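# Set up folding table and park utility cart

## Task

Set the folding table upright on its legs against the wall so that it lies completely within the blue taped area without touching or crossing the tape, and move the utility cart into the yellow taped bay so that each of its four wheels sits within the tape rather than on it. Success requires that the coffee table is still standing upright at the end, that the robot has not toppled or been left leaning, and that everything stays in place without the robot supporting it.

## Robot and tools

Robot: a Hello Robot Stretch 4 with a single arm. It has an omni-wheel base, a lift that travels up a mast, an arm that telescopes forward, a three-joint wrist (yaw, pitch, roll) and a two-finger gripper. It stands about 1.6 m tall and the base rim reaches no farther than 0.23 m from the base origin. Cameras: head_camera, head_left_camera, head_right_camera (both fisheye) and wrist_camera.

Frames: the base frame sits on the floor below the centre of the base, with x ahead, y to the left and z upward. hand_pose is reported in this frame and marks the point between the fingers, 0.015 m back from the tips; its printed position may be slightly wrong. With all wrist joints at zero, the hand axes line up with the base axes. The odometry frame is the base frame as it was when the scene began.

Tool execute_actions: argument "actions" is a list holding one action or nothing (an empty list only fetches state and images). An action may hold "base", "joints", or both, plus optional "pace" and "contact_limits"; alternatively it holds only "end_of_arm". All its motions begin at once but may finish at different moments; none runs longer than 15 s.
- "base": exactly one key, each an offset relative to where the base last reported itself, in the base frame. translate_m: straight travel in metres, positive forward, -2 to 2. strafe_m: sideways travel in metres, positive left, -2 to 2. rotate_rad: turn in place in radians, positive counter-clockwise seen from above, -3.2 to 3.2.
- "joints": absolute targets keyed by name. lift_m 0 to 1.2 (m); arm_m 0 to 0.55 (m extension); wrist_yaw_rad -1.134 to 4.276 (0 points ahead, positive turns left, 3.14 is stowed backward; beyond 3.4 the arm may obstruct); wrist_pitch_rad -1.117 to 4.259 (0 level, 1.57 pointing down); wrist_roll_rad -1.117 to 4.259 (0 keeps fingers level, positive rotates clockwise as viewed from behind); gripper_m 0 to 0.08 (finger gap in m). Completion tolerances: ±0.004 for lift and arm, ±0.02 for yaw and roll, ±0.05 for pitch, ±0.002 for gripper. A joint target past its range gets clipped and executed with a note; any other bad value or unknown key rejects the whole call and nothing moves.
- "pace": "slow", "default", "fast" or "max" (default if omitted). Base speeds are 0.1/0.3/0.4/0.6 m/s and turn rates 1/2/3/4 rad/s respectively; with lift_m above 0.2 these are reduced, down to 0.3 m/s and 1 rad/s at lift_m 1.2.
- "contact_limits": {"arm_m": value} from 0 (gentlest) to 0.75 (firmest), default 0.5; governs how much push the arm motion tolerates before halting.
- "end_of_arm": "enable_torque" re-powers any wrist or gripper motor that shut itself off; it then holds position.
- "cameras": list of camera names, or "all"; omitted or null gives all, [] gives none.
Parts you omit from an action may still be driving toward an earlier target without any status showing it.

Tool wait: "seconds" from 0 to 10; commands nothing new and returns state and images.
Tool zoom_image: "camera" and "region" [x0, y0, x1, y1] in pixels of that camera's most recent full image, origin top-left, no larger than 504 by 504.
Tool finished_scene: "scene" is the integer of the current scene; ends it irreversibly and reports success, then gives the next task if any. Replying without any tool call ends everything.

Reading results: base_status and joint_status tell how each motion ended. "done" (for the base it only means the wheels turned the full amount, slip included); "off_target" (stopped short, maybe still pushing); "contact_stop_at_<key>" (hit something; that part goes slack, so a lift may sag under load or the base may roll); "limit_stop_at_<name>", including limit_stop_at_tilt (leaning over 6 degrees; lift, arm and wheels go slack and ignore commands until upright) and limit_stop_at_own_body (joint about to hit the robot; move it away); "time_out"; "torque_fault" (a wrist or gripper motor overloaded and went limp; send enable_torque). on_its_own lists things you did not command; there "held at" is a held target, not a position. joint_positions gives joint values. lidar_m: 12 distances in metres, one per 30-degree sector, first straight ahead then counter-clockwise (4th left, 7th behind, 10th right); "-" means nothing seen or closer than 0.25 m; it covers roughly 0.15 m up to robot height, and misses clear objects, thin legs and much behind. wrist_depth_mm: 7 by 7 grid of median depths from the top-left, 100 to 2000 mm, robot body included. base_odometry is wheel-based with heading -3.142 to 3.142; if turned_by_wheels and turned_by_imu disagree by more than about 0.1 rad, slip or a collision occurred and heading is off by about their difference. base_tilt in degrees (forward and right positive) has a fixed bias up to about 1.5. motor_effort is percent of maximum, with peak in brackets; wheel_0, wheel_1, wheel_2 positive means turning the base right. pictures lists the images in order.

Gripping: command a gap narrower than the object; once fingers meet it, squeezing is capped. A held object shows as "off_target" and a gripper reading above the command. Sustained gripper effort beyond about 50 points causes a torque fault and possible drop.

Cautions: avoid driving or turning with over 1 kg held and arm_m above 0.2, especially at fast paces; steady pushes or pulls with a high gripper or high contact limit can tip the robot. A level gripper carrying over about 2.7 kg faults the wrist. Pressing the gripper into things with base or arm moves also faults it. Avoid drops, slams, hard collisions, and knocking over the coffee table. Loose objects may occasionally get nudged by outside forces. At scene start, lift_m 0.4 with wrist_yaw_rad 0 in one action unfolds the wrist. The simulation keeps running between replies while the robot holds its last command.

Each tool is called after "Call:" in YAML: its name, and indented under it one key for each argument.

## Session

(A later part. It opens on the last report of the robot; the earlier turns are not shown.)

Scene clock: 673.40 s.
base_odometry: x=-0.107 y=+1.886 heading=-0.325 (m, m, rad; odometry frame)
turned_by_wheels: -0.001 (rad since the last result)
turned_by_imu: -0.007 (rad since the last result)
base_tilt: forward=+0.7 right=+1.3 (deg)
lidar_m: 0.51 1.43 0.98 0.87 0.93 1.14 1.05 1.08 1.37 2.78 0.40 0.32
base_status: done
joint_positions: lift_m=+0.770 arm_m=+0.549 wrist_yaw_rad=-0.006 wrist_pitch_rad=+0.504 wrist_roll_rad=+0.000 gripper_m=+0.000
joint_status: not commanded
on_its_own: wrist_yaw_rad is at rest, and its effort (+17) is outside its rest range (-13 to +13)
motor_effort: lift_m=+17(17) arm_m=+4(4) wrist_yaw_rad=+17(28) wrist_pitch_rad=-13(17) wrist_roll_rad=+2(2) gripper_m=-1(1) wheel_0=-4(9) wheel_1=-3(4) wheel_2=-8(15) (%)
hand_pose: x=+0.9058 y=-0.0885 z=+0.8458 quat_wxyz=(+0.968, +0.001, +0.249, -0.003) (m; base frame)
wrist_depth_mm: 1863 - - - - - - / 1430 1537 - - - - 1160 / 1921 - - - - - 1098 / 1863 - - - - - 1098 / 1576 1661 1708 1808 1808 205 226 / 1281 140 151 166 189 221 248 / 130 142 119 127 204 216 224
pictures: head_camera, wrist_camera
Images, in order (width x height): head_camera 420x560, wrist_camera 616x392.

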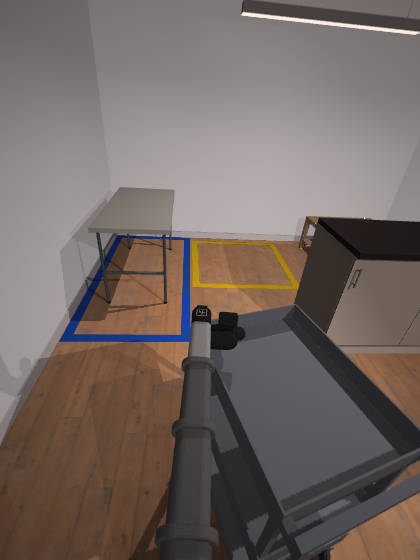

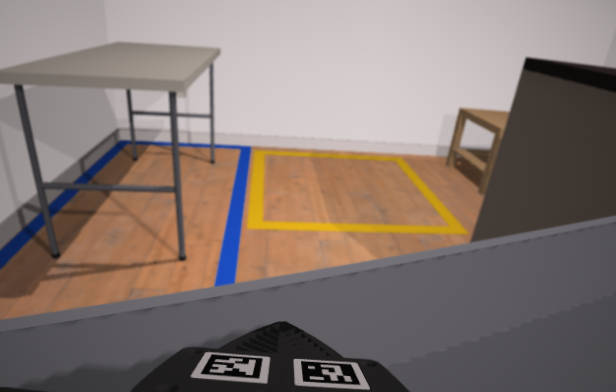

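Call:
execute_actions:
  actions:
    - {"base":{"translate_m":0.25},"pace":"slow"}
  cameras: ["head_camera","head_right_camera"]

Scene clock: 680.47 s.
base_odometry: x=+0.130 y=+1.806 heading=-0.326 (m, m, rad; odometry frame)
turned_by_wheels: -0.001 (rad since the last result)
turned_by_imu: -0.006 (rad since the last result)
base_tilt: forward=+0.7 right=+1.4 (deg)
lidar_m: 0.49 1.47 0.99 0.92 0.94 1.23 1.33 1.33 1.73 2.74 0.40 0.32
base_status: done
joint_positions: lift_m=+0.770 arm_m=+0.549 wrist_yaw_rad=-0.006 wrist_pitch_rad=+0.504 wrist_roll_rad=+0.000 gripper_m=+0.000
joint_status: not commanded
on_its_own: wrist_yaw_rad is at rest, and its effort (+15) is outside its rest range (-13 to +13)
motor_effort: lift_m=+17(17) arm_m=+4(4) wrist_yaw_rad=+15(26) wrist_pitch_rad=-14(15) wrist_roll_rad=+1(1) gripper_m=-1(1) wheel_0=-3(5) wheel_1=-1(1) wheel_2=-6(13) (%)
hand_pose: x=+0.9058 y=-0.0885 z=+0.8458 quat_wxyz=(+0.968, +0.001, +0.250, -0.003) (m; base frame)
wrist_depth_mm: 1983 - - - - - - / 1229 1160 - - - - - / - - - - - - 1078 / 1921 - - - - - 1060 / 1537 1618 1661 1756 1921 202 220 / 132 141 151 165 185 212 240 / 134 145 120 127 202 215 224
pictures: head_camera, head_right_camera
Images, in order (width x height): head_camera 420x560, head_right_camera 420x672.

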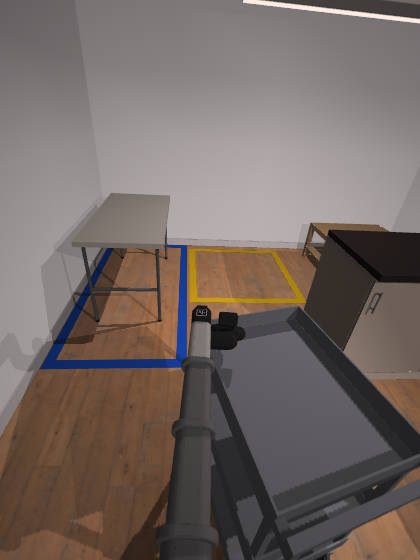

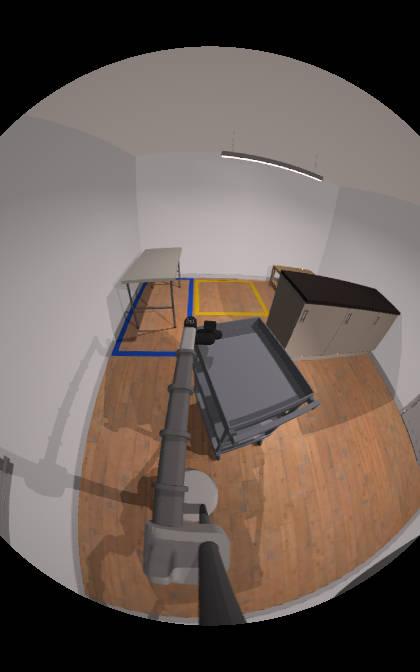

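Call:
execute_actions:
  actions:
    - {"base":{"translate_m":-0.08},"pace":"slow"}
  cameras: []

Call:
execute_actions:
  actions:
    - {"joints":{"lift_m":0.9}}
  cameras: []

Call:
execute_actions:
  actions:
    - {"base":{"rotate_rad":-0.35},"joints":{"arm_m":0.2},"pace":"slow"}
  cameras: ["head_camera","wrist_camera"]

Scene clock: 690.07 s.
base_odometry: x=+0.054 y=+1.831 heading=-0.326 (m, m, rad; odometry frame)
turned_by_wheels: +0.000 (rad since the last result)
turned_by_imu: -0.001 (rad since the last result)
base_tilt: forward=+0.7 right=+1.3 (deg)
lidar_m: 0.54 1.45 0.99 0.89 0.94 1.21 1.24 1.27 1.60 2.76 0.59 0.38
base_status: done
joint_positions: lift_m=+0.770 arm_m=+0.549 wrist_yaw_rad=+0.000 wrist_pitch_rad=+0.503 wrist_roll_rad=+0.000 gripper_m=+0.000
joint_status: not commanded
motor_effort: lift_m=+17(17) arm_m=+4(4) wrist_yaw_rad=+0(15) wrist_pitch_rad=-7(13) wrist_roll_rad=+2(1) gripper_m=-2(1) wheel_0=-1(8) wheel_1=-1(2) wheel_2=+1(8) (%)
hand_pose: x=+0.9065 y=-0.0875 z=+0.8461 quat_wxyz=(+0.969, +0.000, +0.249, +0.000) (m; base frame)
wrist_depth_mm: 1921 - - - - - - / 1255 1336 - - - - - / 1983 - - - - - 1098 / 1808 - - 246 263 287 315 / 1576 207 225 247 273 300 322 / 1255 217 233 247 253 260 266 / 1060 190 120 127 216 217 226
pictures: none
No camera images: the call's "cameras" was empty. Leave "cameras" out to get every camera's image.

Scene clock: 691.67 s.
base_odometry: x=+0.054 y=+1.831 heading=-0.326 (m, m, rad; odometry frame)
turned_by_wheels: +0.000 (rad since the last result)
turned_by_imu: +0.000 (rad since the last result)
base_tilt: forward=+0.7 right=+1.3 (deg)
lidar_m: 0.54 1.49 0.99 0.88 0.92 1.23 1.24 1.27 1.64 2.75 0.58 0.38
base_status: not commanded
joint_positions: lift_m=+0.900 arm_m=+0.549 wrist_yaw_rad=+0.000 wrist_pitch_rad=+0.503 wrist_roll_rad=+0.000 gripper_m=+0.000
joint_status: all done
motor_effort: lift_m=+26(27) arm_m=+4(4) wrist_yaw_rad=+0(1) wrist_pitch_rad=-8(10) wrist_roll_rad=+1(1) gripper_m=-1(1) wheel_0=-1(1) wheel_1=+0(1) wheel_2=+1(1) (%)
hand_pose: x=+0.9065 y=-0.0875 z=+0.9755 quat_wxyz=(+0.969, +0.000, +0.249, +0.000) (m; base frame)
wrist_depth_mm: 1921 - - - - - - / 1756 1863 - - - - - / 1229 1308 - - - - 1098 / - - - - - - 1098 / 1708 1808 1921 - - 1983 1078 / 1464 1537 1618 1618 1661 384 399 / 1281 1308 120 126 332 370 397
pictures: none
No camera images: the call's "cameras" was empty. Leave "cameras" out to get every camera's image.

Scene clock: 696.43 s.
base_odometry: x=+0.054 y=+1.831 heading=-0.675 (m, m, rad; odometry frame)
turned_by_wheels: -0.350 (rad since the last result)
turned_by_imu: -0.355 (rad since the last result)
base_tilt: forward=+0.7 right=+1.4 (deg)
lidar_m: 0.39 0.73 1.20 0.94 0.90 0.99 1.26 1.22 1.34 1.94 2.76 0.44
base_status: done
joint_positions: lift_m=+0.900 arm_m=+0.201 wrist_yaw_rad=+0.000 wrist_pitch_rad=+0.503 wrist_roll_rad=+0.000 gripper_m=+0.000
joint_status: all done
motor_effort: lift_m=+26(26) arm_m=-4(3) wrist_yaw_rad=-2(0) wrist_pitch_rad=-9(9) wrist_roll_rad=+1(1) gripper_m=-1(1) wheel_0=+2(6) wheel_1=+1(2) wheel_2=+2(6) (%)
hand_pose: x=+0.5581 y=-0.0874 z=+0.9755 quat_wxyz=(+0.969, +0.000, +0.249, +0.000) (m; base frame)
wrist_depth_mm: - - - - - - - / - - - - 1308 1618 1983 / - - - 1576 1255 1397 1661 / 559 621 683 661 1336 1576 1863 / 488 504 521 544 521 1618 - / 394 415 424 439 449 439 399 / 342 355 119 127 382 384 387
pictures: head_camera, wrist_camera
Images, in order (width x height): head_camera 420x560, wrist_camera 616x392.

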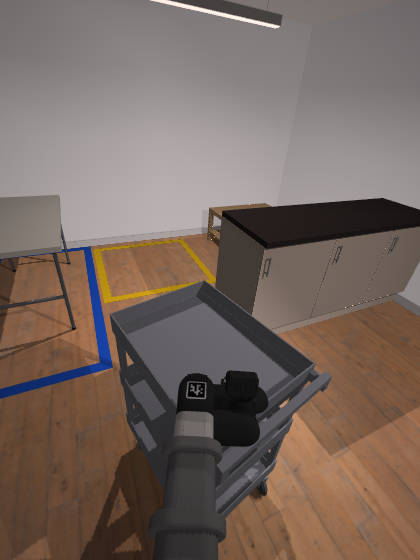

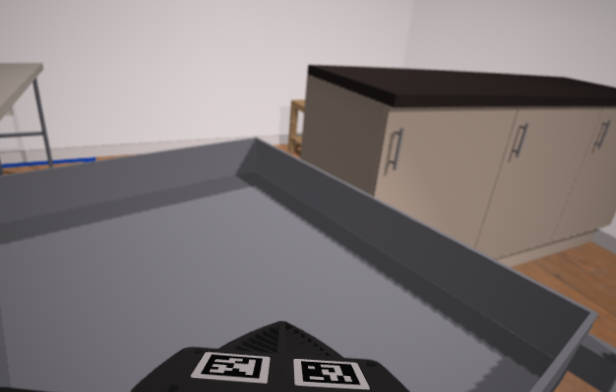

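Call:
execute_actions:
  actions:
    - {"joints":{"lift_m":0.785,"arm_m":0.24},"pace":"slow"}
  cameras: []

Call:
execute_actions:
  actions:
    - {"base":{"rotate_rad":0.45},"pace":"slow"}
  cameras: ["head_camera","wrist_camera"]

Scene clock: 710.20 s.
base_odometry: x=+0.054 y=+1.831 heading=-0.675 (m, m, rad; odometry frame)
turned_by_wheels: +0.000 (rad since the last result)
turned_by_imu: -0.001 (rad since the last result)
base_tilt: forward=+0.7 right=+1.3 (deg)
lidar_m: 0.36 0.74 1.24 0.93 0.91 1.00 1.26 1.22 1.31 1.96 2.75 0.44
base_status: not commanded
joint_positions: lift_m=+0.785 arm_m=+0.239 wrist_yaw_rad=+0.000 wrist_pitch_rad=+0.503 wrist_roll_rad=+0.000 gripper_m=+0.000
joint_status: all done
motor_effort: lift_m=+17(26) arm_m=+5(8) wrist_yaw_rad=+0(2) wrist_pitch_rad=-10(9) wrist_roll_rad=+1(1) gripper_m=-1(1) wheel_0=+2(2) wheel_1=+1(1) wheel_2=+2(2) (%)
hand_pose: x=+0.5965 y=-0.0874 z=+0.8611 quat_wxyz=(+0.969, +0.000, +0.249, +0.000) (m; base frame)
wrist_depth_mm: - - - - - - - / - - 691 1430 1160 1255 1430 / 504 549 603 569 504 1336 1618 / 384 402 418 439 449 397 355 / 300 310 324 334 347 359 347 / 245 254 262 270 278 285 291 / 211 219 120 127 235 237 246
pictures: none
No camera images: the call's "cameras" was empty. Leave "cameras" out to get every camera's image.

Scene clock: 711.83 s.
base_odometry: x=+0.054 y=+1.831 heading=-0.226 (m, m, rad; odometry frame)
turned_by_wheels: +0.450 (rad since the last result)
turned_by_imu: +0.448 (rad since the last result)
base_tilt: forward=+0.7 right=+1.3 (deg)
lidar_m: 0.35 1.35 0.97 0.88 0.97 1.31 1.24 1.30 1.76 2.76 0.44 0.35
base_status: done
joint_positions: lift_m=+0.785 arm_m=+0.240 wrist_yaw_rad=+0.000 wrist_pitch_rad=+0.502 wrist_roll_rad=+0.001 gripper_m=+0.000
joint_status: not commanded
motor_effort: lift_m=+18(18) arm_m=+0(5) wrist_yaw_rad=-2(51) wrist_pitch_rad=-9(24) wrist_roll_rad=-1(1) gripper_m=-1(1) wheel_0=-3(22) wheel_1=-1(4) wheel_2=+0(13) (%)
hand_pose: x=+0.5973 y=-0.0873 z=+0.8611 quat_wxyz=(+0.969, +0.000, +0.249, +0.000) (m; base frame)
wrist_depth_mm: 1499 - - - - - - / 1537 1863 1921 - - - - / 1618 - - 549 539 539 525 / 1618 1983 355 436 459 484 500 / 1537 1661 286 336 345 357 373 / 1308 187 253 270 279 285 290 / 1098 163 120 126 235 236 246
pictures: head_camera, wrist_camera
Images, in order (width x height): head_camera 420x560, wrist_camera 616x392.

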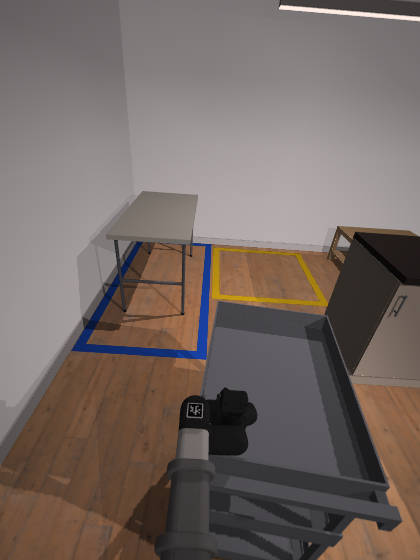

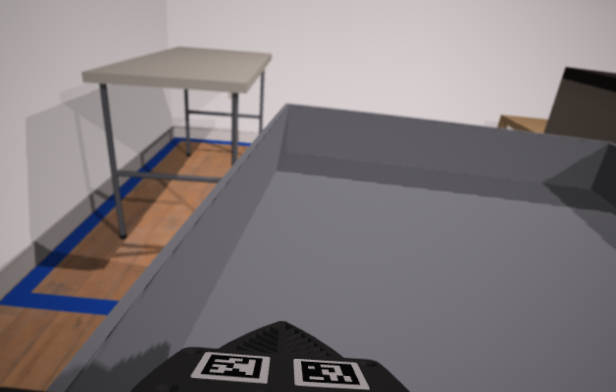

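Call:
execute_actions:
  actions:
    - {"base":{"rotate_rad":-0.1},"pace":"slow"}
  cameras: []

Call:
execute_actions:
  actions:
    - {"base":{"strafe_m":-0.12},"pace":"slow"}
  cameras: []

Call:
execute_actions:
  actions:
    - {"joints":{"arm_m":0.55,"lift_m":0.77},"pace":"slow"}
  cameras: ["head_camera","wrist_camera"]

Scene clock: 731.07 s.
base_odometry: x=+0.054 y=+1.831 heading=-0.325 (m, m, rad; odometry frame)
turned_by_wheels: -0.100 (rad since the last result)
turned_by_imu: -0.102 (rad since the last result)
base_tilt: forward=+0.7 right=+1.3 (deg)
lidar_m: 0.35 1.48 1.01 0.91 0.94 1.23 1.23 1.27 1.60 2.75 0.51 0.36
base_status: done
joint_positions: lift_m=+0.785 arm_m=+0.240 wrist_yaw_rad=+0.000 wrist_pitch_rad=+0.502 wrist_roll_rad=+0.001 gripper_m=+0.000
joint_status: not commanded
motor_effort: lift_m=+18(18) arm_m=+0(1) wrist_yaw_rad=-3(2) wrist_pitch_rad=-7(6) wrist_roll_rad=-1(1) gripper_m=-1(0) wheel_0=+2(4) wheel_1=+2(3) wheel_2=+0(4) (%)
hand_pose: x=+0.5973 y=-0.0874 z=+0.8611 quat_wxyz=(+0.969, +0.000, +0.249, +0.000) (m; base frame)
wrist_depth_mm: 1921 - - - - - - / 1618 1756 - - - - 1182 / 1921 - 521 554 559 569 1025 / 1808 314 421 442 459 480 442 / 213 289 322 332 347 357 373 / 200 252 263 268 277 285 290 / 200 219 120 127 235 236 247
pictures: none
No camera images: the call's "cameras" was empty. Leave "cameras" out to get every camera's image.

Scene clock: 733.40 s.
base_odometry: x=+0.015 y=+1.718 heading=-0.325 (m, m, rad; odometry frame)
turned_by_wheels: +0.000 (rad since the last result)
turned_by_imu: +0.000 (rad since the last result)
base_tilt: forward=+0.7 right=+1.3 (deg)
lidar_m: 0.35 0.35 1.14 1.03 1.05 1.35 1.23 1.25 1.59 2.63 2.00 0.36
base_status: done
joint_positions: lift_m=+0.785 arm_m=+0.240 wrist_yaw_rad=+0.000 wrist_pitch_rad=+0.502 wrist_roll_rad=+0.001 gripper_m=+0.000
joint_status: not commanded
motor_effort: lift_m=+18(18) arm_m=+0(0) wrist_yaw_rad=-2(2) wrist_pitch_rad=-7(8) wrist_roll_rad=-1(1) gripper_m=-1(1) wheel_0=+3(8) wheel_1=-1(0) wheel_2=-1(1) (%)
hand_pose: x=+0.5973 y=-0.0874 z=+0.8611 quat_wxyz=(+0.969, +0.000, +0.249, +0.000) (m; base frame)
wrist_depth_mm: - - - - - - - / 1863 1430 - - - 1336 1008 / 397 512 549 554 559 1118 960 / 364 399 418 439 455 407 1008 / 300 312 324 334 347 349 286 / 246 254 262 270 277 283 272 / 211 218 119 127 235 236 245
pictures: none
No camera images: the call's "cameras" was empty. Leave "cameras" out to get every camera's image.

Scene clock: 737.77 s.
base_odometry: x=+0.015 y=+1.718 heading=-0.325 (m, m, rad; odometry frame)
turned_by_wheels: +0.000 (rad since the last result)
turned_by_imu: -0.001 (rad since the last result)
base_tilt: forward=+0.7 right=+1.3 (deg)
lidar_m: 0.34 0.38 1.14 1.04 1.05 1.35 1.23 1.26 1.62 2.63 1.98 0.36
base_status: not commanded
joint_positions: lift_m=+0.770 arm_m=+0.549 wrist_yaw_rad=+0.000 wrist_pitch_rad=+0.502 wrist_roll_rad=+0.001 gripper_m=+0.000
joint_status: all done
motor_effort: lift_m=+17(14) arm_m=+5(5) wrist_yaw_rad=-1(2) wrist_pitch_rad=-10(6) wrist_roll_rad=+0(1) gripper_m=-1(0) wheel_0=+2(2) wheel_1=-1(1) wheel_2=-1(1) (%)
hand_pose: x=+0.9065 y=-0.0874 z=+0.8462 quat_wxyz=(+0.969, +0.000, +0.249, +0.000) (m; base frame)
wrist_depth_mm: - - - - - - - / 1255 1618 - - - - 976 / - - - - - - 917 / 256 255 257 256 260 258 878 / 268 270 270 272 271 270 270 / 225 232 239 246 253 259 265 / 193 200 120 126 214 216 225
pictures: head_camera, wrist_camera
Images, in order (width x height): head_camera 420x560, wrist_camera 616x392.

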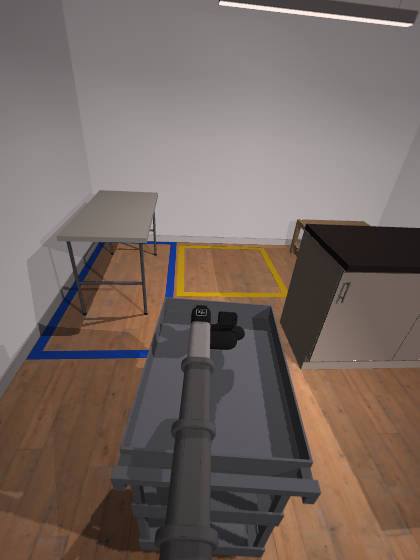

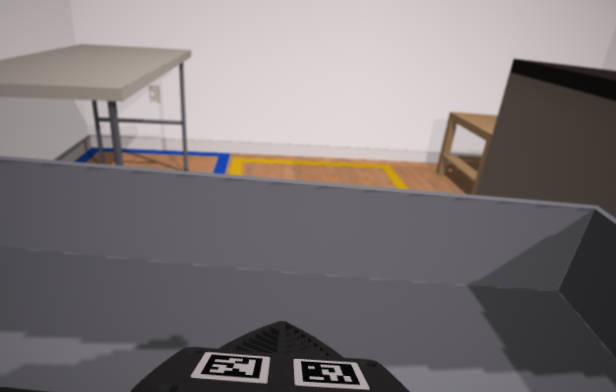

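Call:
execute_actions:
  actions:
    - {"base":{"rotate_rad":-0.05},"pace":"slow"}
  cameras: []

Call:
execute_actions:
  actions:
    - {"base":{"translate_m":0.5},"pace":"slow"}
  cameras: ["head_camera","wrist_camera"]

Scene clock: 743.77 s.
base_odometry: x=+0.015 y=+1.718 heading=-0.375 (m, m, rad; odometry frame)
turned_by_wheels: -0.050 (rad since the last result)
turned_by_imu: -0.051 (rad since the last result)
base_tilt: forward=+0.7 right=+1.3 (deg)
lidar_m: 0.35 0.34 1.16 1.03 1.05 1.32 1.24 1.23 1.54 2.64 2.12 0.37
base_status: done
joint_positions: lift_m=+0.770 arm_m=+0.549 wrist_yaw_rad=+0.000 wrist_pitch_rad=+0.502 wrist_roll_rad=+0.001 gripper_m=+0.000
joint_status: not commanded
motor_effort: lift_m=+17(17) arm_m=+4(4) wrist_yaw_rad=-1(2) wrist_pitch_rad=-10(6) wrist_roll_rad=-2(1) gripper_m=-1(0) wheel_0=+2(7) wheel_1=+1(0) wheel_2=+2(1) (%)
hand_pose: x=+0.9065 y=-0.0874 z=+0.8462 quat_wxyz=(+0.969, +0.000, +0.249, +0.000) (m; base frame)
wrist_depth_mm: - - - - - - - / 1229 - - - - 1098 866 / - - - - - 1098 831 / 252 254 257 262 266 272 788 / 264 268 273 278 281 279 229 / 224 232 239 247 254 257 224 / 193 200 120 126 214 216 214
pictures: none
No camera images: the call's "cameras" was empty. Leave "cameras" out to get every camera's image.

Scene clock: 750.07 s.
base_odometry: x=+0.481 y=+1.535 heading=-0.374 (m, m, rad; odometry frame)
turned_by_wheels: +0.000 (rad since the last result)
turned_by_imu: -0.003 (rad since the last result)
base_tilt: forward=+0.7 right=+1.3 (deg)
lidar_m: 0.26 0.27 1.23 1.11 1.14 1.40 1.72 1.74 2.17 2.57 1.29 0.25
base_status: done
joint_positions: lift_m=+0.770 arm_m=+0.549 wrist_yaw_rad=+0.000 wrist_pitch_rad=+0.504 wrist_roll_rad=+0.000 gripper_m=+0.000
joint_status: not commanded
motor_effort: lift_m=+17(17) arm_m=+4(4) wrist_yaw_rad=+0(16) wrist_pitch_rad=-13(23) wrist_roll_rad=-1(1) gripper_m=-1(1) wheel_0=+4(5) wheel_1=+3(1) wheel_2=-3(9) (%)
hand_pose: x=+0.9063 y=-0.0875 z=+0.8459 quat_wxyz=(+0.968, +0.000, +0.249, +0.000) (m; base frame)
wrist_depth_mm: 1921 1983 - - - - - / 1229 - - - - - - / - - - - - - 1983 / 1921 - - - - - 741 / 173 169 1661 1756 1863 1863 732 / 186 175 166 158 155 152 699 / 192 189 120 127 162 156 -
pictures: head_camera, wrist_camera
Images, in order (width x height): head_camera 420x560, wrist_camera 616x392.

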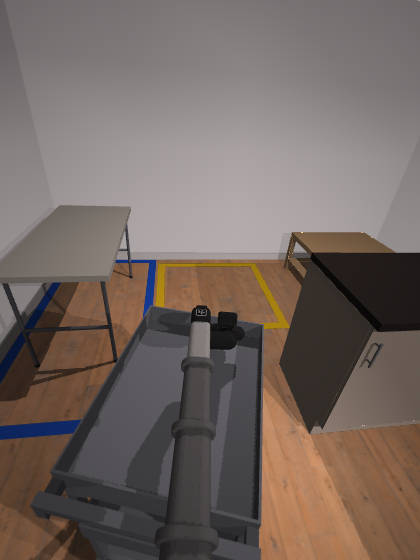

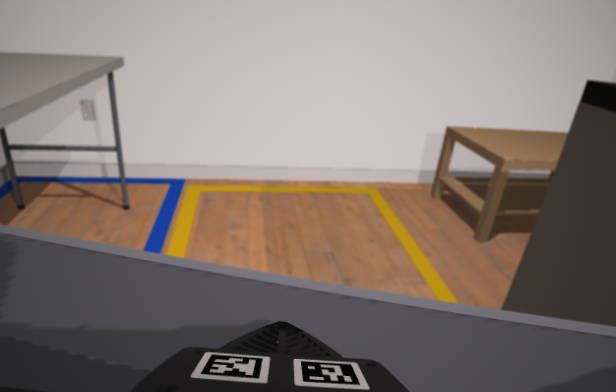

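Call:
execute_actions:
  actions:
    - {"base":{"translate_m":0.3},"pace":"slow"}
  cameras: ["head_camera","wrist_camera"]

Scene clock: 760.93 s.
base_odometry: x=+0.760 y=+1.425 heading=-0.374 (m, m, rad; odometry frame)
turned_by_wheels: +0.000 (rad since the last result)
turned_by_imu: -0.001 (rad since the last result)
base_tilt: forward=+0.7 right=+1.3 (deg)
lidar_m: 0.25 0.30 0.57 1.15 1.17 1.46 2.03 2.03 2.52 2.55 0.89 0.84
base_status: done
joint_positions: lift_m=+0.770 arm_m=+0.549 wrist_yaw_rad=+0.001 wrist_pitch_rad=+0.504 wrist_roll_rad=+0.000 gripper_m=+0.000
joint_status: not commanded
motor_effort: lift_m=+17(17) arm_m=+4(4) wrist_yaw_rad=-3(3) wrist_pitch_rad=-11(14) wrist_roll_rad=+0(0) gripper_m=-1(1) wheel_0=+5(8) wheel_1=+2(6) wheel_2=-1(8) (%)
hand_pose: x=+0.9064 y=-0.0873 z=+0.8459 quat_wxyz=(+0.968, +0.000, +0.249, +0.000) (m; base frame)
wrist_depth_mm: 1708 1756 1808 1808 1921 1983 - / 1537 1808 1921 - - - - / 1921 1983 - - - - - / 1537 - - - - - 1618 / 206 184 1756 1756 1808 1808 1863 / 217 199 174 156 151 1537 1576 / 192 199 120 126 149 138 1308
pictures: head_camera, wrist_camera
Images, in order (width x height): head_camera 420x560, wrist_camera 616x392.

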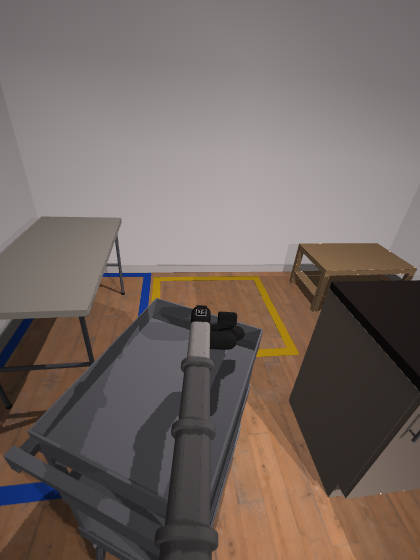

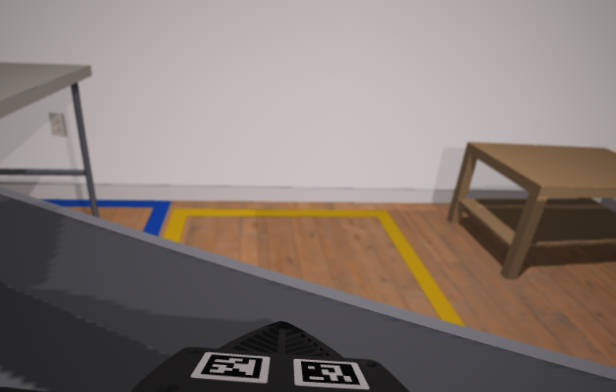

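Call:
execute_actions:
  actions:
    - {"base":{"translate_m":-0.1},"pace":"slow"}
  cameras: []

Call:
execute_actions:
  actions:
    - {"joints":{"lift_m":0.9}}
  cameras: []

Call:
execute_actions:
  actions:
    - {"base":{"rotate_rad":0.3},"joints":{"arm_m":0.26},"pace":"slow"}
  cameras: ["head_camera","wrist_camera"]

Scene clock: 771.23 s.
base_odometry: x=+0.667 y=+1.462 heading=-0.374 (m, m, rad; odometry frame)
turned_by_wheels: +0.000 (rad since the last result)
turned_by_imu: -0.001 (rad since the last result)
base_tilt: forward=+0.7 right=+1.3 (deg)
lidar_m: 0.31 0.41 1.26 1.14 1.15 1.41 1.91 1.94 2.43 2.56 0.97 0.94
base_status: done
joint_positions: lift_m=+0.770 arm_m=+0.549 wrist_yaw_rad=+0.000 wrist_pitch_rad=+0.503 wrist_roll_rad=+0.000 gripper_m=+0.000
joint_status: not commanded
motor_effort: lift_m=+17(17) arm_m=+4(4) wrist_yaw_rad=-2(3) wrist_pitch_rad=-11(13) wrist_roll_rad=+0(1) gripper_m=-1(0) wheel_0=-3(4) wheel_1=-2(4) wheel_2=+1(8) (%)
hand_pose: x=+0.9065 y=-0.0873 z=+0.8460 quat_wxyz=(+0.969, +0.000, +0.249, +0.000) (m; base frame)
wrist_depth_mm: 1756 1808 1921 1921 1983 - - / 1308 1921 - - - - - / 320 - - - - - - / 329 301 268 252 - - 1983 / 274 283 281 262 238 220 1863 / 224 232 239 246 245 233 193 / 193 200 119 127 214 214 178
pictures: none
No camera images: the call's "cameras" was empty. Leave "cameras" out to get every camera's image.

Scene clock: 772.83 s.
base_odometry: x=+0.667 y=+1.462 heading=-0.374 (m, m, rad; odometry frame)
turned_by_wheels: +0.000 (rad since the last result)
turned_by_imu: +0.000 (rad since the last result)
base_tilt: forward=+0.7 right=+1.4 (deg)
lidar_m: 0.31 0.42 1.25 1.12 1.16 1.44 1.91 1.95 2.43 2.57 0.95 0.95
base_status: not commanded
joint_positions: lift_m=+0.900 arm_m=+0.549 wrist_yaw_rad=+0.000 wrist_pitch_rad=+0.503 wrist_roll_rad=+0.000 gripper_m=+0.000
joint_status: all done
motor_effort: lift_m=+26(27) arm_m=+4(4) wrist_yaw_rad=-2(3) wrist_pitch_rad=-10(12) wrist_roll_rad=+0(1) gripper_m=+0(0) wheel_0=-3(3) wheel_1=-2(2) wheel_2=+1(1) (%)
hand_pose: x=+0.9065 y=-0.0873 z=+0.9754 quat_wxyz=(+0.969, +0.000, +0.249, +0.000) (m; base frame)
wrist_depth_mm: 1756 1808 1863 1983 1983 - - / 1808 1921 - - - - - / 1255 - - - - - - / - - - - - - 1983 / 389 1863 1921 - - 1983 - / 387 357 1537 1661 1661 1708 1808 / 340 353 120 127 1430 1397 1025
pictures: none
No camera images: the call's "cameras" was empty. Leave "cameras" out to get every camera's image.

Scene clock: 777.00 s.
base_odometry: x=+0.667 y=+1.462 heading=-0.075 (m, m, rad; odometry frame)
turned_by_wheels: +0.300 (rad since the last result)
turned_by_imu: +0.303 (rad since the last result)
base_tilt: forward=+0.7 right=+1.3 (deg)
lidar_m: 0.33 0.56 1.15 1.14 1.28 1.97 1.95 2.13 2.57 1.39 0.96 0.35
base_status: done
joint_positions: lift_m=+0.900 arm_m=+0.261 wrist_yaw_rad=+0.000 wrist_pitch_rad=+0.503 wrist_roll_rad=+0.000 gripper_m=+0.000
joint_status: all done
motor_effort: lift_m=+26(26) arm_m=-4(3) wrist_yaw_rad=-2(2) wrist_pitch_rad=-13(9) wrist_roll_rad=-1(0) gripper_m=+0(1) wheel_0=-2(5) wheel_1=-1(13) wheel_2=-1(7) (%)
hand_pose: x=+0.6181 y=-0.0874 z=+0.9754 quat_wxyz=(+0.969, +0.000, +0.249, +0.000) (m; base frame)
wrist_depth_mm: 1397 1921 - - - - 1921 / 1430 1808 - - - - - / 1042 1098 1229 - - - - / 1499 1863 - 647 634 - - / 1537 433 484 544 559 535 504 / 338 394 427 436 449 459 469 / 334 353 120 127 377 382 399
pictures: head_camera, wrist_camera
Images, in order (width x height): head_camera 420x560, wrist_camera 616x392.

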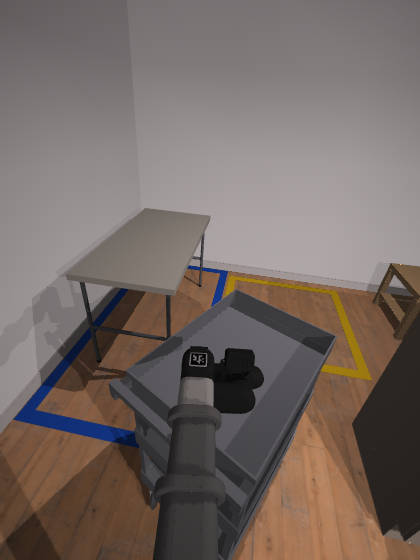

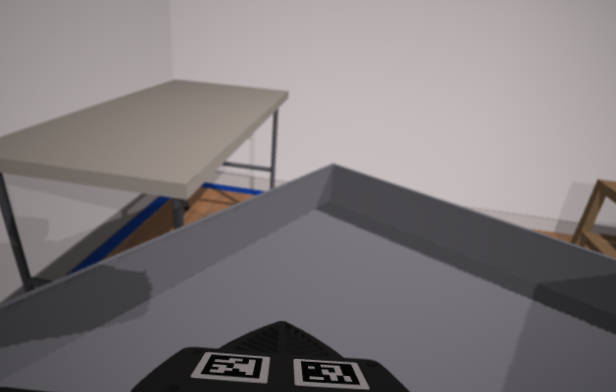

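Call:
execute_actions:
  actions:
    - {"joints":{"arm_m":0.22}}
  cameras: []

Call:
execute_actions:
  actions:
    - {"joints":{"lift_m":0.785},"pace":"slow"}
  cameras: ["wrist_camera"]

Call:
execute_actions:
  actions:
    - {"base":{"rotate_rad":-0.4},"pace":"slow"}
  cameras: ["head_camera","wrist_camera"]

Scene clock: 788.27 s.
base_odometry: x=+0.667 y=+1.462 heading=-0.075 (m, m, rad; odometry frame)
turned_by_wheels: +0.000 (rad since the last result)
turned_by_imu: -0.001 (rad since the last result)
base_tilt: forward=+0.7 right=+1.3 (deg)
lidar_m: 0.35 0.55 1.16 1.13 1.28 1.96 1.94 2.14 2.59 1.42 0.95 0.33
base_status: not commanded
joint_positions: lift_m=+0.900 arm_m=+0.221 wrist_yaw_rad=+0.000 wrist_pitch_rad=+0.503 wrist_roll_rad=+0.000 gripper_m=+0.000
joint_status: all done
motor_effort: lift_m=+26(26) arm_m=-4(5) wrist_yaw_rad=-2(2) wrist_pitch_rad=-9(11) wrist_roll_rad=+0(1) gripper_m=+0(1) wheel_0=-2(2) wheel_1=-1(1) wheel_2=-1(1) (%)
hand_pose: x=+0.5780 y=-0.0874 z=+0.9754 quat_wxyz=(+0.969, +0.000, +0.249, +0.000) (m; base frame)
wrist_depth_mm: 1430 1983 - - - - - / 1464 1808 - - - - - / 1025 1118 1281 - - - - / 1499 1983 891 661 661 - - / 1464 433 504 544 564 559 525 / 359 404 427 436 449 462 473 / 342 355 119 126 382 384 399
pictures: none
No camera images: the call's "cameras" was empty. Leave "cameras" out to get every camera's image.

Scene clock: 790.07 s.
base_odometry: x=+0.667 y=+1.462 heading=-0.075 (m, m, rad; odometry frame)
turned_by_wheels: +0.000 (rad since the last result)
turned_by_imu: +0.000 (rad since the last result)
base_tilt: forward=+0.7 right=+1.3 (deg)
lidar_m: 0.36 0.56 1.15 1.14 1.27 1.97 1.94 2.12 2.58 1.43 0.94 0.33
base_status: not commanded
joint_positions: lift_m=+0.785 arm_m=+0.221 wrist_yaw_rad=+0.000 wrist_pitch_rad=+0.503 wrist_roll_rad=+0.000 gripper_m=+0.000
joint_status: all done
motor_effort: lift_m=+17(24) arm_m=-4(4) wrist_yaw_rad=-1(1) wrist_pitch_rad=-10(11) wrist_roll_rad=+0(1) gripper_m=-1(1) wheel_0=-2(2) wheel_1=-1(1) wheel_2=-1(1) (%)
hand_pose: x=+0.5780 y=-0.0874 z=+0.8611 quat_wxyz=(+0.969, +0.000, +0.249, +0.000) (m; base frame)
wrist_depth_mm: 1430 1983 - - - - - / 1182 1255 1430 - - - - / 878 397 473 580 603 549 - / 329 377 418 439 459 480 480 / 300 312 322 336 345 357 373 / 245 254 263 270 278 283 290 / 211 220 119 127 235 236 247
pictures: wrist_camera
Images, in order (width x height): wrist_camera 616x392.

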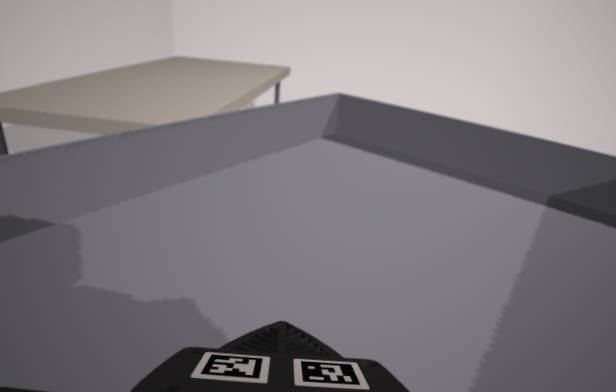

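Scene clock: 791.60 s.
base_odometry: x=+0.667 y=+1.462 heading=-0.474 (m, m, rad; odometry frame)
turned_by_wheels: -0.400 (rad since the last result)
turned_by_imu: -0.404 (rad since the last result)
base_tilt: forward=+0.7 right=+1.3 (deg)
lidar_m: 0.33 0.36 1.32 1.13 1.14 1.37 1.93 1.93 2.24 2.57 1.14 0.34
base_status: done
joint_positions: lift_m=+0.785 arm_m=+0.221 wrist_yaw_rad=+0.000 wrist_pitch_rad=+0.502 wrist_roll_rad=+0.000 gripper_m=+0.000
joint_status: not commanded
motor_effort: lift_m=+18(18) arm_m=-3(4) wrist_yaw_rad=+1(65) wrist_pitch_rad=-6(22) wrist_roll_rad=+2(1) gripper_m=+0(0) wheel_0=+2(17) wheel_1=+1(4) wheel_2=+1(15) (%)
hand_pose: x=+0.5779 y=-0.0875 z=+0.8611 quat_wxyz=(+0.969, +0.000, +0.249, +0.000) (m; base frame)
wrist_depth_mm: - - - - - - - / 1308 - - - - - 750 / 521 554 549 559 - 820 640 / 387 404 418 442 - 842 640 / 301 312 324 336 1025 831 640 / 246 254 263 270 255 831 647 / 211 219 119 127 175 831 647
pictures: head_camera, wrist_camera
Images, in order (width x height): head_camera 420x560, wrist_camera 616x392.

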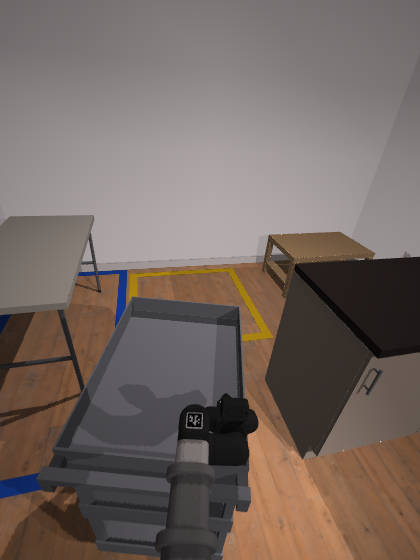

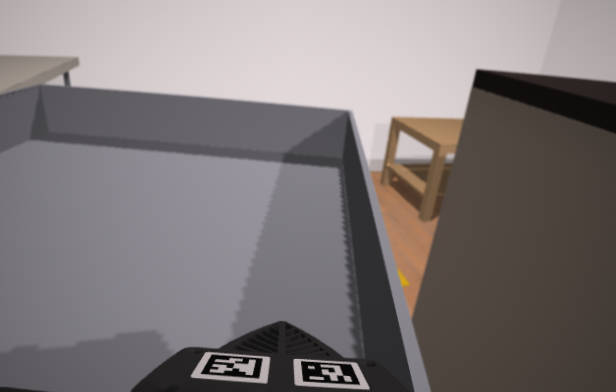

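Call:
execute_actions:
  actions:
    - {"base":{"strafe_m":-0.1},"pace":"slow"}
  cameras: ["head_camera","head_left_camera"]

Scene clock: 798.13 s.
base_odometry: x=+0.621 y=+1.373 heading=-0.474 (m, m, rad; odometry frame)
turned_by_wheels: +0.000 (rad since the last result)
turned_by_imu: +0.000 (rad since the last result)
base_tilt: forward=+0.7 right=+1.3 (deg)
lidar_m: 0.32 0.34 0.44 1.24 1.25 1.47 1.89 1.88 2.23 2.45 1.19 0.34
base_status: done
joint_positions: lift_m=+0.785 arm_m=+0.221 wrist_yaw_rad=+0.004 wrist_pitch_rad=+0.501 wrist_roll_rad=+0.000 gripper_m=+0.000
joint_status: not commanded
motor_effort: lift_m=+18(18) arm_m=-3(3) wrist_yaw_rad=-12(24) wrist_pitch_rad=-3(9) wrist_roll_rad=+1(2) gripper_m=+0(0) wheel_0=+4(12) wheel_1=-1(5) wheel_2=+2(4) (%)
hand_pose: x=+0.5784 y=-0.0867 z=+0.8613 quat_wxyz=(+0.969, +0.000, +0.248, +0.002) (m; base frame)
wrist_depth_mm: 1983 - - - - - - / 1499 - - - - 759 768 / 512 530 544 - - 691 530 / 389 407 421 459 - 699 539 / 303 314 325 330 1661 699 539 / 248 256 263 246 1060 707 544 / 213 220 119 127 991 699 539
pictures: head_camera, head_left_camera
Images, in order (width x height): head_camera 420x560, head_left_camera 420x672.

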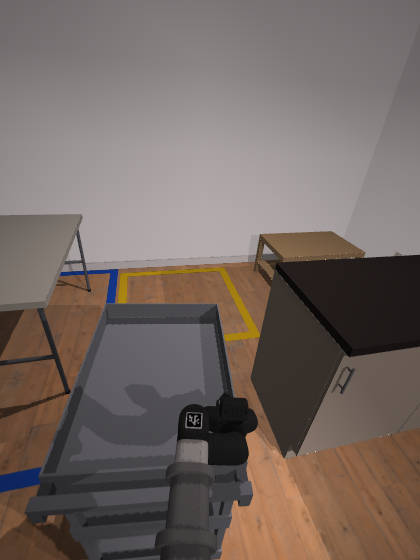

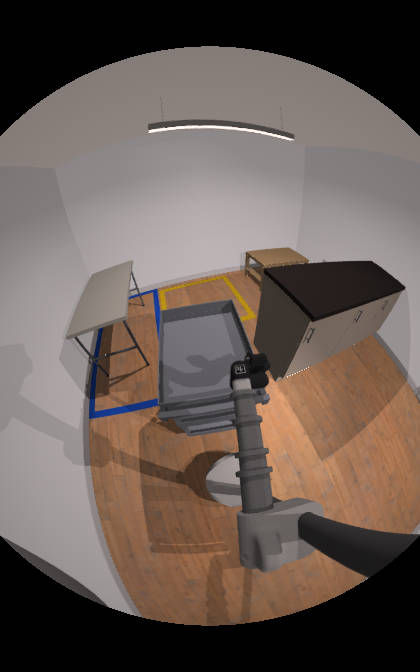

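Call:
execute_actions:
  actions:
    - {"base":{"strafe_m":0.04},"joints":{"arm_m":0.33},"pace":"slow"}
  cameras: []

Call:
execute_actions:
  actions:
    - {"base":{"strafe_m":-0.17},"pace":"slow"}
  cameras: ["head_camera","head_left_camera"]

Scene clock: 808.00 s.
base_odometry: x=+0.639 y=+1.408 heading=-0.474 (m, m, rad; odometry frame)
turned_by_wheels: +0.000 (rad since the last result)
turned_by_imu: -0.001 (rad since the last result)
base_tilt: forward=+0.7 right=+1.3 (deg)
lidar_m: 0.30 0.33 1.37 1.20 1.22 1.39 1.91 1.90 2.26 2.51 1.15 0.35
base_status: done
joint_positions: lift_m=+0.785 arm_m=+0.329 wrist_yaw_rad=+0.000 wrist_pitch_rad=+0.502 wrist_roll_rad=+0.000 gripper_m=+0.000
joint_status: all done
motor_effort: lift_m=+18(18) arm_m=+5(5) wrist_yaw_rad=-1(12) wrist_pitch_rad=-6(7) wrist_roll_rad=+1(0) gripper_m=+0(0) wheel_0=-2(5) wheel_1=+2(7) wheel_2=-1(0) (%)
hand_pose: x=+0.6865 y=-0.0874 z=+0.8611 quat_wxyz=(+0.969, +0.000, +0.248, +0.000) (m; base frame)
wrist_depth_mm: 1863 - - - - - - / - - - - - - 750 / 415 427 445 459 - 707 544 / 384 402 418 407 - 707 549 / 300 310 324 317 1708 707 554 / 245 254 260 266 224 707 554 / 210 218 120 126 161 715 549
pictures: none
No camera images: the call's "cameras" was empty. Leave "cameras" out to get every camera's image.

Scene clock: 810.87 s.
base_odometry: x=+0.562 y=+1.257 heading=-0.473 (m, m, rad; odometry frame)
turned_by_wheels: +0.000 (rad since the last result)
turned_by_imu: +0.001 (rad since the last result)
base_tilt: forward=+0.7 right=+1.3 (deg)
lidar_m: 0.31 0.29 1.53 1.37 1.37 1.60 1.87 1.86 2.23 2.34 1.20 0.35
base_status: done
joint_positions: lift_m=+0.785 arm_m=+0.329 wrist_yaw_rad=+0.002 wrist_pitch_rad=+0.502 wrist_roll_rad=+0.000 gripper_m=+0.000
joint_status: not commanded
motor_effort: lift_m=+18(18) arm_m=+4(4) wrist_yaw_rad=-8(34) wrist_pitch_rad=-7(9) wrist_roll_rad=+0(0) gripper_m=+0(0) wheel_0=+4(16) wheel_1=-1(6) wheel_2=+2(8) (%)
hand_pose: x=+0.6869 y=-0.0870 z=+0.8611 quat_wxyz=(+0.969, +0.000, +0.248, +0.001) (m; base frame)
wrist_depth_mm: 1921 1983 - - - - - / - - - - 741 580 741 / 399 424 452 - 699 469 379 / 384 397 389 - 707 469 373 / 300 310 317 1708 707 477 375 / 247 253 263 232 715 473 373 / 211 218 119 126 668 477 375
pictures: head_camera, head_left_camera
Images, in order (width x height): head_camera 420x560, head_left_camera 420x672.

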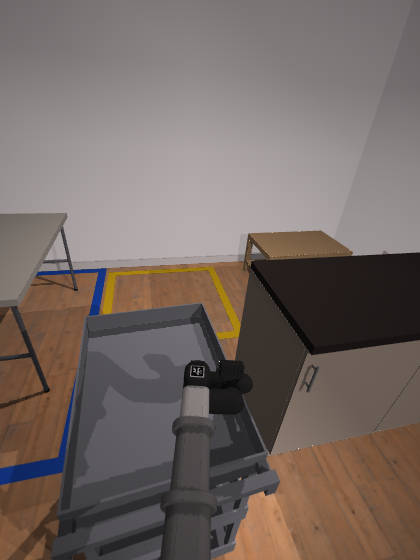

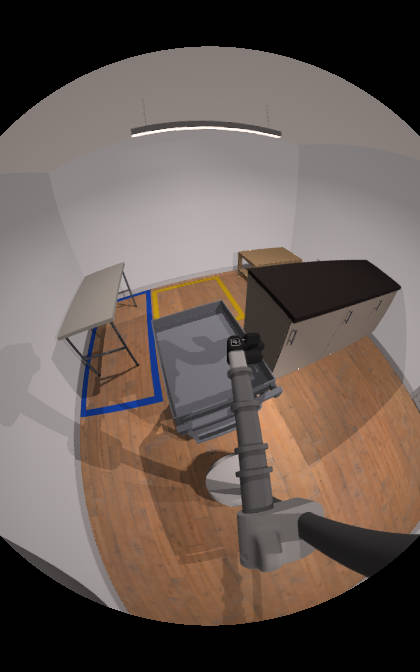

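Call:
execute_actions:
  actions:
    - {"base":{"strafe_m":0.08},"joints":{"arm_m":0.5},"pace":"slow"}
  cameras: ["wrist_camera"]

Call:
execute_actions:
  actions:
    - {"base":{"rotate_rad":-0.13},"pace":"slow"}
  cameras: ["head_camera","head_left_camera"]

Scene clock: 819.53 s.
base_odometry: x=+0.598 y=+1.328 heading=-0.473 (m, m, rad; odometry frame)
turned_by_wheels: +0.000 (rad since the last result)
turned_by_imu: -0.001 (rad since the last result)
base_tilt: forward=+0.7 right=+1.4 (deg)
lidar_m: 0.25 0.26 1.47 1.25 1.30 1.53 1.89 1.87 2.23 2.40 1.17 0.32
base_status: done
joint_positions: lift_m=+0.785 arm_m=+0.499 wrist_yaw_rad=+0.000 wrist_pitch_rad=+0.502 wrist_roll_rad=+0.000 gripper_m=+0.000
joint_status: all done
motor_effort: lift_m=+18(18) arm_m=+5(8) wrist_yaw_rad=-1(7) wrist_pitch_rad=-9(8) wrist_roll_rad=+0(0) gripper_m=+0(0) wheel_0=-1(5) wheel_1=+2(7) wheel_2=-1(1) (%)
hand_pose: x=+0.8565 y=-0.0874 z=+0.8611 quat_wxyz=(+0.969, +0.000, +0.249, +0.000) (m; base frame)
wrist_depth_mm: 1756 1863 1983 - - - - / 1921 1983 - - - - - / - - - - - 521 402 / 248 266 279 - - 521 407 / 255 274 293 270 1756 525 407 / 245 253 262 225 699 530 410 / 210 218 119 126 161 530 415
pictures: wrist_camera
Images, in order (width x height): wrist_camera 616x392.

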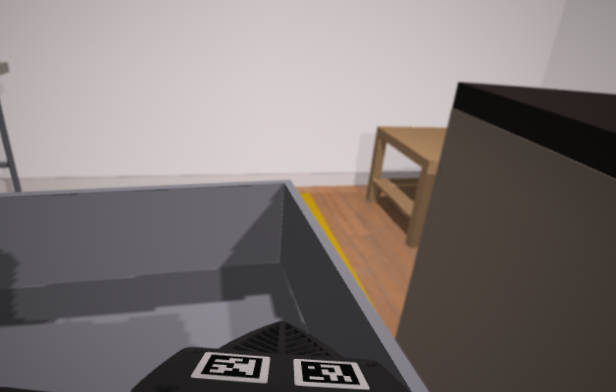

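Scene clock: 820.57 s.
base_odometry: x=+0.598 y=+1.328 heading=-0.603 (m, m, rad; odometry frame)
turned_by_wheels: -0.130 (rad since the last result)
turned_by_imu: -0.131 (rad since the last result)
base_tilt: forward=+0.7 right=+1.3 (deg)
lidar_m: 0.29 0.28 1.38 1.32 1.28 1.43 1.88 1.88 2.07 2.41 1.52 0.35
base_status: done
joint_positions: lift_m=+0.785 arm_m=+0.499 wrist_yaw_rad=+0.000 wrist_pitch_rad=+0.502 wrist_roll_rad=+0.001 gripper_m=+0.000
joint_status: not commanded
motor_effort: lift_m=+18(18) arm_m=+3(5) wrist_yaw_rad=-1(58) wrist_pitch_rad=-6(6) wrist_roll_rad=-1(2) gripper_m=+0(0) wheel_0=+1(31) wheel_1=+1(13) wheel_2=+0(19) (%)
hand_pose: x=+0.8568 y=-0.0874 z=+0.8612 quat_wxyz=(+0.969, +0.000, +0.248, +0.000) (m; base frame)
wrist_depth_mm: 1808 1863 - - - - - / 1863 1983 - - 517 580 732 / 1983 - - - 469 349 294 / 255 265 279 293 307 332 282 / 268 281 293 306 320 253 285 / 245 254 260 268 276 239 195 / 210 218 119 127 234 226 189
pictures: head_camera, head_left_camera
Images, in order (width x height): head_camera 420x560, head_left_camera 420x672.

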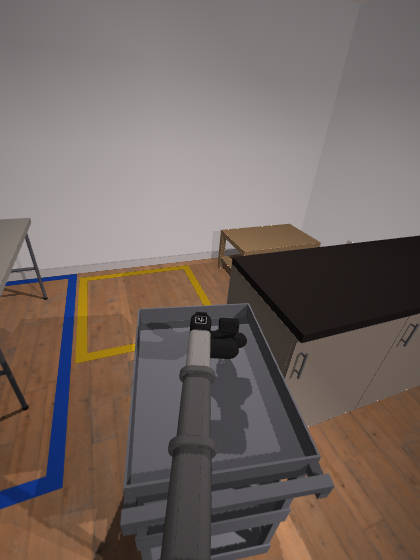

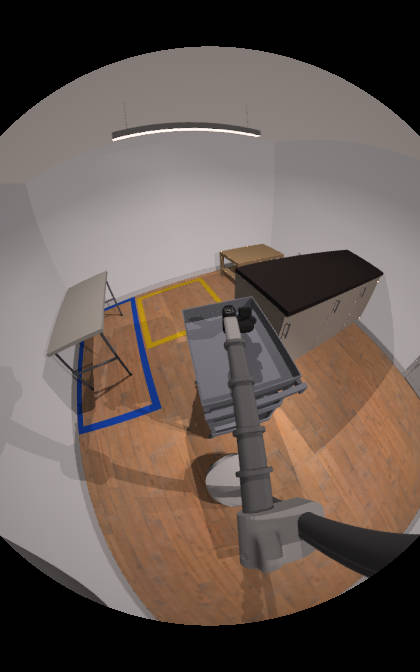

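Call:
execute_actions:
  actions:
    - {"base":{"rotate_rad":0.27},"pace":"slow"}
  cameras: ["head_camera","head_left_camera"]

Scene clock: 835.63 s.
base_odometry: x=+0.598 y=+1.328 heading=-0.333 (m, m, rad; odometry frame)
turned_by_wheels: +0.270 (rad since the last result)
turned_by_imu: +0.273 (rad since the last result)
base_tilt: forward=+0.7 right=+1.3 (deg)
lidar_m: 0.28 1.37 1.40 1.29 1.32 1.71 1.89 1.92 2.47 2.42 0.38 0.31
base_status: done
joint_positions: lift_m=+0.785 arm_m=+0.499 wrist_yaw_rad=+0.000 wrist_pitch_rad=+0.502 wrist_roll_rad=+0.001 gripper_m=+0.000
joint_status: not commanded
motor_effort: lift_m=+18(18) arm_m=+3(3) wrist_yaw_rad=-1(2) wrist_pitch_rad=-9(10) wrist_roll_rad=+0(1) gripper_m=+0(0) wheel_0=-1(6) wheel_1=+0(2) wheel_2=-1(6) (%)
hand_pose: x=+0.8568 y=-0.0874 z=+0.8611 quat_wxyz=(+0.969, +0.000, +0.248, +0.000) (m; base frame)
wrist_depth_mm: 1863 1921 1921 1983 - - - / 1464 - - - - - - / - - - - - - - / - - - - - - 1661 / 1618 1661 281 272 263 254 252 / 1308 1366 202 268 273 270 265 / 1118 1138 120 127 234 236 246
pictures: head_camera, head_left_camera
Images, in order (width x height): head_camera 420x560, head_left_camera 420x672.

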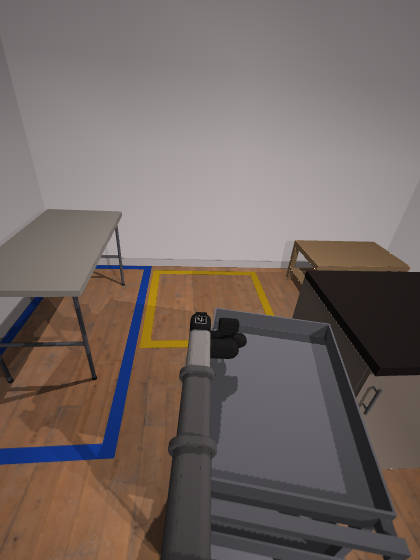

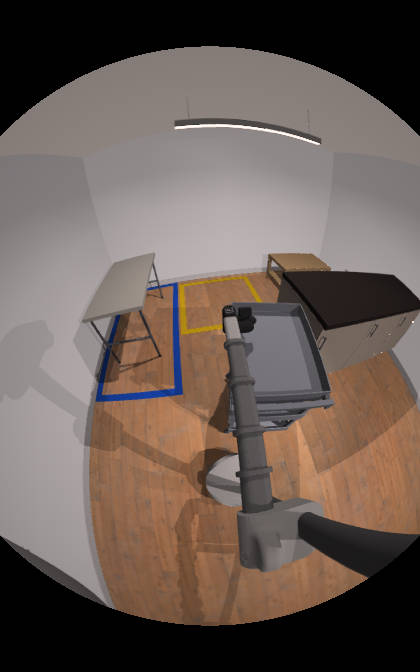

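Call:
execute_actions:
  actions:
    - {"joints":{"arm_m":0.43},"pace":"slow"}
  cameras: []

Call:
execute_actions:
  actions:
    - {"base":{"strafe_m":0.13},"pace":"slow"}
  cameras: ["head_camera","head_left_camera"]

Scene clock: 845.87 s.
base_odometry: x=+0.598 y=+1.328 heading=-0.333 (m, m, rad; odometry frame)
turned_by_wheels: +0.000 (rad since the last result)
turned_by_imu: -0.001 (rad since the last result)
base_tilt: forward=+0.6 right=+1.3 (deg)
lidar_m: 0.29 1.38 1.39 1.28 1.32 1.71 1.86 1.92 2.46 2.41 0.40 0.31
base_status: not commanded
joint_positions: lift_m=+0.785 arm_m=+0.431 wrist_yaw_rad=+0.000 wrist_pitch_rad=+0.502 wrist_roll_rad=+0.001 gripper_m=+0.000
joint_status: all done
motor_effort: lift_m=+18(18) arm_m=-5(3) wrist_yaw_rad=-1(2) wrist_pitch_rad=-6(8) wrist_roll_rad=+0(1) gripper_m=+0(0) wheel_0=-1(1) wheel_1=+0(0) wheel_2=+0(1) (%)
hand_pose: x=+0.7881 y=-0.0874 z=+0.8611 quat_wxyz=(+0.969, +0.000, +0.248, +0.000) (m; base frame)
wrist_depth_mm: 1983 - - - - - - / 1464 - - - - - - / - - - - - - 597 / - - - 329 322 319 554 / 1618 1661 273 332 332 325 324 / 1281 1397 229 270 276 283 287 / 1118 160 119 127 234 235 245
pictures: none
No camera images: the call's "cameras" was empty. Leave "cameras" out to get every camera's image.

Scene clock: 848.30 s.
base_odometry: x=+0.641 y=+1.451 heading=-0.335 (m, m, rad; odometry frame)
turned_by_wheels: -0.001 (rad since the last result)
turned_by_imu: -0.004 (rad since the last result)
base_tilt: forward=+0.7 right=+1.3 (deg)
lidar_m: 0.29 1.31 1.27 1.16 1.17 1.51 1.89 1.94 2.49 2.54 0.39 0.31
base_status: done
joint_positions: lift_m=+0.785 arm_m=+0.430 wrist_yaw_rad=-0.006 wrist_pitch_rad=+0.504 wrist_roll_rad=+0.000 gripper_m=+0.000
joint_status: not commanded
on_its_own: wrist_yaw_rad is at rest, and its effort (+17) is outside its rest range (-13 to +13)
motor_effort: lift_m=+18(18) arm_m=-2(5) wrist_yaw_rad=+17(25) wrist_pitch_rad=-12(14) wrist_roll_rad=+2(1) gripper_m=+0(0) wheel_0=-10(17) wheel_1=-2(4) wheel_2=-6(8) (%)
hand_pose: x=+0.7870 y=-0.0886 z=+0.8608 quat_wxyz=(+0.968, +0.001, +0.249, -0.003) (m; base frame)
wrist_depth_mm: 1921 1983 - - - - - / 1160 - - - - - - / - - - - - - - / - - - 324 329 327 330 / 1618 1708 1576 332 336 340 338 / 1336 1366 249 268 277 285 289 / 1138 1160 119 127 235 236 246
pictures: head_camera, head_left_camera
Images, in order (width x height): head_camera 420x560, head_left_camera 420x672.

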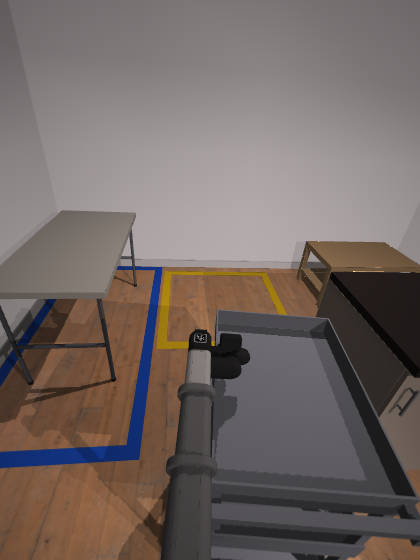

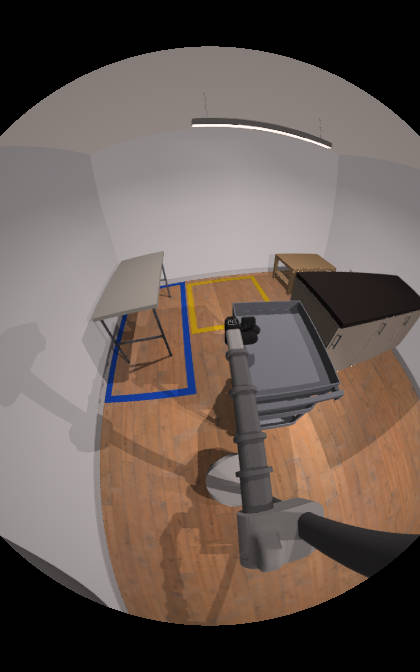

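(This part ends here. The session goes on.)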